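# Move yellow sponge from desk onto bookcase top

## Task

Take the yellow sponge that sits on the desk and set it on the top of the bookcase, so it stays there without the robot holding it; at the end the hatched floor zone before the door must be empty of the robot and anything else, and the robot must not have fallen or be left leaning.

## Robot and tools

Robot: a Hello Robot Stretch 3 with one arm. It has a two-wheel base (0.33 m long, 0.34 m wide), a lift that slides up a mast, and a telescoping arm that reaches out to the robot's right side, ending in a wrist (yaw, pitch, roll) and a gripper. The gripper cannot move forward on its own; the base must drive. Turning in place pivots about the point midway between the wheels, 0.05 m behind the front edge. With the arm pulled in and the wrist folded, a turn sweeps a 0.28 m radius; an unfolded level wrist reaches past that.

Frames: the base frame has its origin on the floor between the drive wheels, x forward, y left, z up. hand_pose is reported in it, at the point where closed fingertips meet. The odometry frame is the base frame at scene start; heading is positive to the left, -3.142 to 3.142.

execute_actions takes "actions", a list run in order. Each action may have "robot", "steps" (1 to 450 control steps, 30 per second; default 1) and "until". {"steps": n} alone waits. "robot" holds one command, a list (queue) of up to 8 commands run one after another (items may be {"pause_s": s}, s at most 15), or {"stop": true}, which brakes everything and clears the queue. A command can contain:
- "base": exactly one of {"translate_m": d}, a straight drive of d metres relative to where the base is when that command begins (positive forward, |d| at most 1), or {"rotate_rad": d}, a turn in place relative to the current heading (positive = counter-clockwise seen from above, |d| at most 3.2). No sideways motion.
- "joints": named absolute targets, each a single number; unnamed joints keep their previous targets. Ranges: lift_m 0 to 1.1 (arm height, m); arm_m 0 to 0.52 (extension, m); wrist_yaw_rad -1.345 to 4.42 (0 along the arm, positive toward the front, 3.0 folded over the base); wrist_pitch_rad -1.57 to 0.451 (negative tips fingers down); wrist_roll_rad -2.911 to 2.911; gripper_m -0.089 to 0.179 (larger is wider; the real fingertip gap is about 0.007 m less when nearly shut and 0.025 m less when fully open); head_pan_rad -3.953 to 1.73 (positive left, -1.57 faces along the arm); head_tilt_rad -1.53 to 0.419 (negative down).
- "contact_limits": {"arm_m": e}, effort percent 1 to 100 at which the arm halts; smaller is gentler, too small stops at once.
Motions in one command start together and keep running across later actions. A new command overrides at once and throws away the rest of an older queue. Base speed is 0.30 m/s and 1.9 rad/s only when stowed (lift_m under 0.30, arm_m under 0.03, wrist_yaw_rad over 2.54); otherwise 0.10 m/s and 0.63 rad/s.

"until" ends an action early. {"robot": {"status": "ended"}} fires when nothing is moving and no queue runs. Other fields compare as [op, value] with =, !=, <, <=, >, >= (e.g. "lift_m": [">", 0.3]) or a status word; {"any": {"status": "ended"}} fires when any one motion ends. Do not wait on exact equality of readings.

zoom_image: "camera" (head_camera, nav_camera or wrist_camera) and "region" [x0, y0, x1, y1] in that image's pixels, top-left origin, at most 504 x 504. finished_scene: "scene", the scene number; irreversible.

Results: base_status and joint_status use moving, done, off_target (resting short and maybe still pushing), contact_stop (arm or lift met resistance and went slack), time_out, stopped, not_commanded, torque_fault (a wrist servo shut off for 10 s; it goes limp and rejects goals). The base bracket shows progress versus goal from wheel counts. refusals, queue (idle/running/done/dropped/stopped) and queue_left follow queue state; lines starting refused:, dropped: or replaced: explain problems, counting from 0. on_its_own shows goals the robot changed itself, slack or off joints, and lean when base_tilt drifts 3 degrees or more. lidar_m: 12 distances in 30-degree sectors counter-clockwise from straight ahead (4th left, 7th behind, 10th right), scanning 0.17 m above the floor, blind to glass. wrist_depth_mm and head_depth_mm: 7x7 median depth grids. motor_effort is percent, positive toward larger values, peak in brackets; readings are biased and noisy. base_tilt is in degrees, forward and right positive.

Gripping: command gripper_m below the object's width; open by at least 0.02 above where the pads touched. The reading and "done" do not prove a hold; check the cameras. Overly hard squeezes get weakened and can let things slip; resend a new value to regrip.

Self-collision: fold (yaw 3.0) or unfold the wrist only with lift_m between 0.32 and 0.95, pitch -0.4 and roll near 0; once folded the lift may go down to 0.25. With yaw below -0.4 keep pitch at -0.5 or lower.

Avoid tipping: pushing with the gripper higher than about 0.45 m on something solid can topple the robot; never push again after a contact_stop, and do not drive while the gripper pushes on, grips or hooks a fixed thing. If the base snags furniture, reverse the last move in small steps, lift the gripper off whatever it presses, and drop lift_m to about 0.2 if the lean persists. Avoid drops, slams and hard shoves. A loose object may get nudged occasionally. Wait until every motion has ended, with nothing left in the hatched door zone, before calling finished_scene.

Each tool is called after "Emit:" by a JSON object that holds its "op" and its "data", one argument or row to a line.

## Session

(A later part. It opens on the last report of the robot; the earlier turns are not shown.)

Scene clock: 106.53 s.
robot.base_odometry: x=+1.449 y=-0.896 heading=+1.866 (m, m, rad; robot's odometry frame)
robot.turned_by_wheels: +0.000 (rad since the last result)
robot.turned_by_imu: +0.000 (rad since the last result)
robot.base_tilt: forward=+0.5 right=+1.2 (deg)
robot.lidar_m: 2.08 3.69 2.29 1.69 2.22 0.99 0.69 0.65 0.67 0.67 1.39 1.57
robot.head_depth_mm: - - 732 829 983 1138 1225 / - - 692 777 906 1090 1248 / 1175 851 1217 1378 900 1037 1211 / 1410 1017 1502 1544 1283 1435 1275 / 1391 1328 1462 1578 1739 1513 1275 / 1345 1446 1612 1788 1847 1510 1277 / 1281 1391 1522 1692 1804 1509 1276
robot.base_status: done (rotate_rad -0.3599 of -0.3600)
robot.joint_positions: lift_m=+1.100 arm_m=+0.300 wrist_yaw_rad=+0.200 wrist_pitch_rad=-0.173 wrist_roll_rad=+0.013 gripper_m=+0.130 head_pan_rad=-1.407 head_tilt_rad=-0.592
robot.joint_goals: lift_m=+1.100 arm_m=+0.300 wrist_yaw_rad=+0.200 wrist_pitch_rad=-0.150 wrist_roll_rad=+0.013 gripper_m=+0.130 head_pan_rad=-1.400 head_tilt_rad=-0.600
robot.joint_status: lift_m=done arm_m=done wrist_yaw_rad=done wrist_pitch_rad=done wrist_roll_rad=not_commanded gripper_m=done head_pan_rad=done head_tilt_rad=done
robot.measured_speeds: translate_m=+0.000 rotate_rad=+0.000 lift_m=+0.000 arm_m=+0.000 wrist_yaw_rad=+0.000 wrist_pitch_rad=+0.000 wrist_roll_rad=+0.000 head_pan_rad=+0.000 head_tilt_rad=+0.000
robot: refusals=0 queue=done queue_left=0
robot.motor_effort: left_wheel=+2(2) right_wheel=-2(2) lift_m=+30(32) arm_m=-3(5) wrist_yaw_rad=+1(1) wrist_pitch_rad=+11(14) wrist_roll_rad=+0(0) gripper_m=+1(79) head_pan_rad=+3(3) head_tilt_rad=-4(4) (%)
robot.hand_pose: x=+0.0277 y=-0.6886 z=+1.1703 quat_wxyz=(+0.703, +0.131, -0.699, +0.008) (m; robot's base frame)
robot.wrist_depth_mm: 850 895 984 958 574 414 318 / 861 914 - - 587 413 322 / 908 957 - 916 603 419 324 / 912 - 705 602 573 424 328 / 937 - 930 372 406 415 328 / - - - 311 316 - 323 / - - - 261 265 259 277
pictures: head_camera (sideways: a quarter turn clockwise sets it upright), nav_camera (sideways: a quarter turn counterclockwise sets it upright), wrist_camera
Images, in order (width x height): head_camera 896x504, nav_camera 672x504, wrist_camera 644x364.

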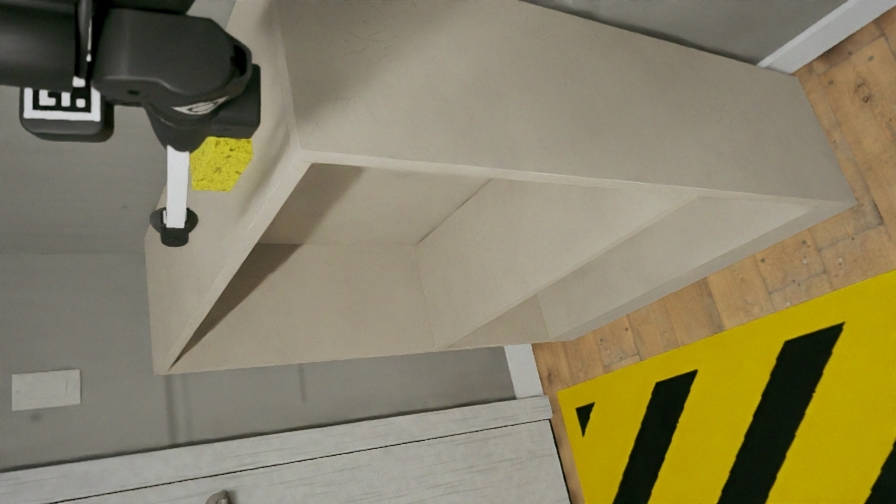

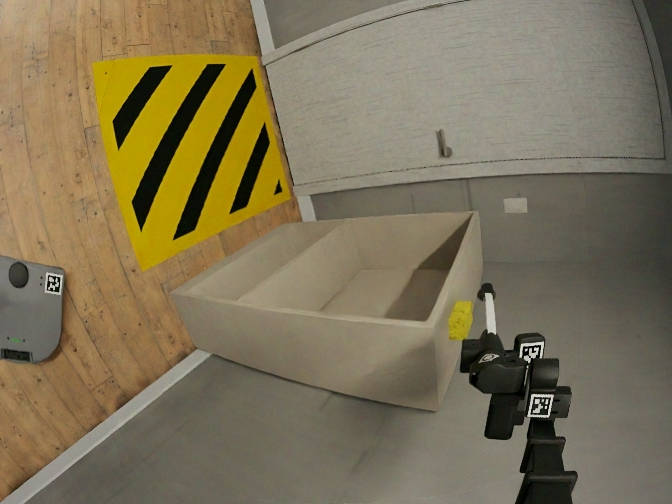

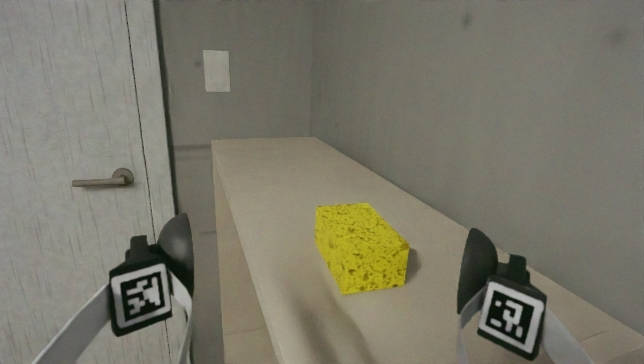

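The finger is near the hatch corner, so I'll retract before finishing.

Emit:
{"op": "execute_actions", "data": {
  "actions": [
    {"robot":{"joints":{"arm_m":0.02,"wrist_yaw_rad":-0.2}},"steps":450,"until":{"robot":{"status":"ended"}}}
  ]
}}

Emit:
{"op": "finished_scene", "data": {
  "scene": 1
}}

Scene clock: 111.37 s.
robot.base_odometry: x=+1.449 y=-0.896 heading=+1.866 (m, m, rad; robot's odometry frame)
robot.turned_by_wheels: +0.000 (rad since the last result)
robot.turned_by_imu: +0.000 (rad since the last result)
robot.base_tilt: forward=+0.6 right=+1.2 (deg)
robot.lidar_m: 2.09 3.69 2.29 1.68 2.22 0.98 0.69 0.65 0.67 0.67 1.39 1.57
robot.head_depth_mm: 902 - - - - 1157 1227 / 996 1000 695 751 926 1086 1255 / 1180 927 1230 1377 905 1032 1203 / 1399 1015 1499 1551 1286 1435 1276 / 1391 1323 1460 1576 1741 1513 1274 / 1338 1449 1611 1801 1847 1514 1275 / 1286 1395 1531 1706 1804 1504 1268
robot.base_status: done (rotate_rad -0.3599 of -0.3600)
robot.joint_positions: lift_m=+1.100 arm_m=+0.020 wrist_yaw_rad=-0.200 wrist_pitch_rad=-0.173 wrist_roll_rad=+0.013 gripper_m=+0.130 head_pan_rad=-1.407 head_tilt_rad=-0.592
robot.joint_goals: lift_m=+1.100 arm_m=+0.020 wrist_yaw_rad=-0.200 wrist_pitch_rad=-0.150 wrist_roll_rad=+0.013 gripper_m=+0.130 head_pan_rad=-1.400 head_tilt_rad=-0.600
robot.joint_status: lift_m=done arm_m=done wrist_yaw_rad=done wrist_pitch_rad=done wrist_roll_rad=not_commanded gripper_m=done head_pan_rad=done head_tilt_rad=done
robot.measured_speeds: translate_m=+0.000 rotate_rad=+0.000 lift_m=+0.000 arm_m=+0.000 wrist_yaw_rad=+0.000 wrist_pitch_rad=+0.000 wrist_roll_rad=+0.000 head_pan_rad=+0.000 head_tilt_rad=+0.000
robot: refusals=0 queue=done queue_left=0
robot.motor_effort: left_wheel=+2(1) right_wheel=-3(3) lift_m=+30(30) arm_m=-3(2) wrist_yaw_rad=+0(4) wrist_pitch_rad=+11(11) wrist_roll_rad=+0(0) gripper_m=+0(1) head_pan_rad=+3(3) head_tilt_rad=-3(4) (%)
robot.hand_pose: x=-0.0707 y=-0.4085 z=+1.1704 quat_wxyz=(+0.690, -0.010, -0.711, -0.131) (m; robot's base frame)
robot.wrist_depth_mm: - - 861 651 509 423 355 / - - 921 663 520 433 364 / - 974 878 699 541 434 371 / - 677 556 604 568 452 381 / - - 468 559 577 456 389 / - - 490 601 602 - 399 / - - 514 643 609 519 402
pictures: head_camera (sideways: a quarter turn clockwise sets it upright), nav_camera (sideways: a quarter turn counterclockwise sets it upright), wrist_camera
Images, in order (width x height): head_camera 896x504, nav_camera 672x504, wrist_camera 644x364.

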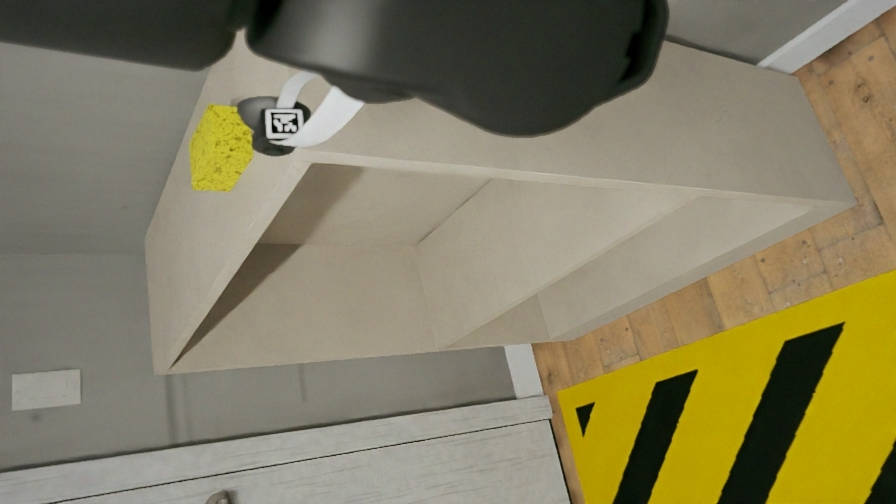

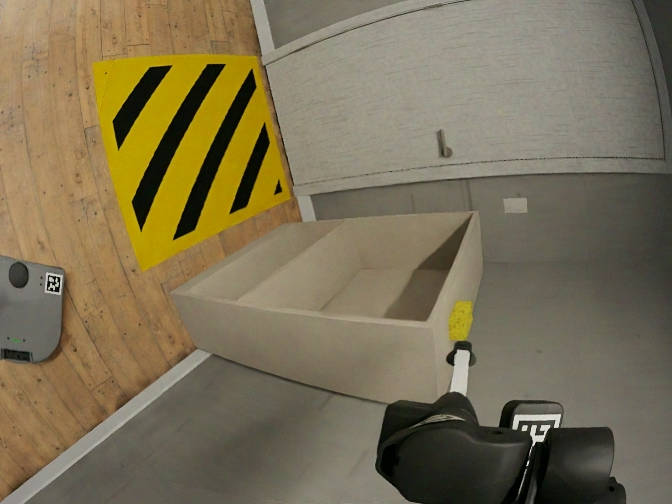

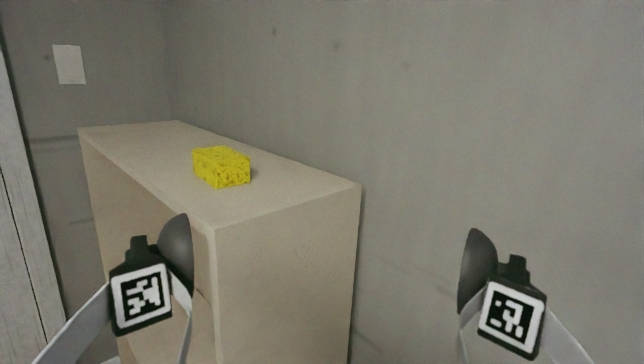

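The scene is finished: the task was done.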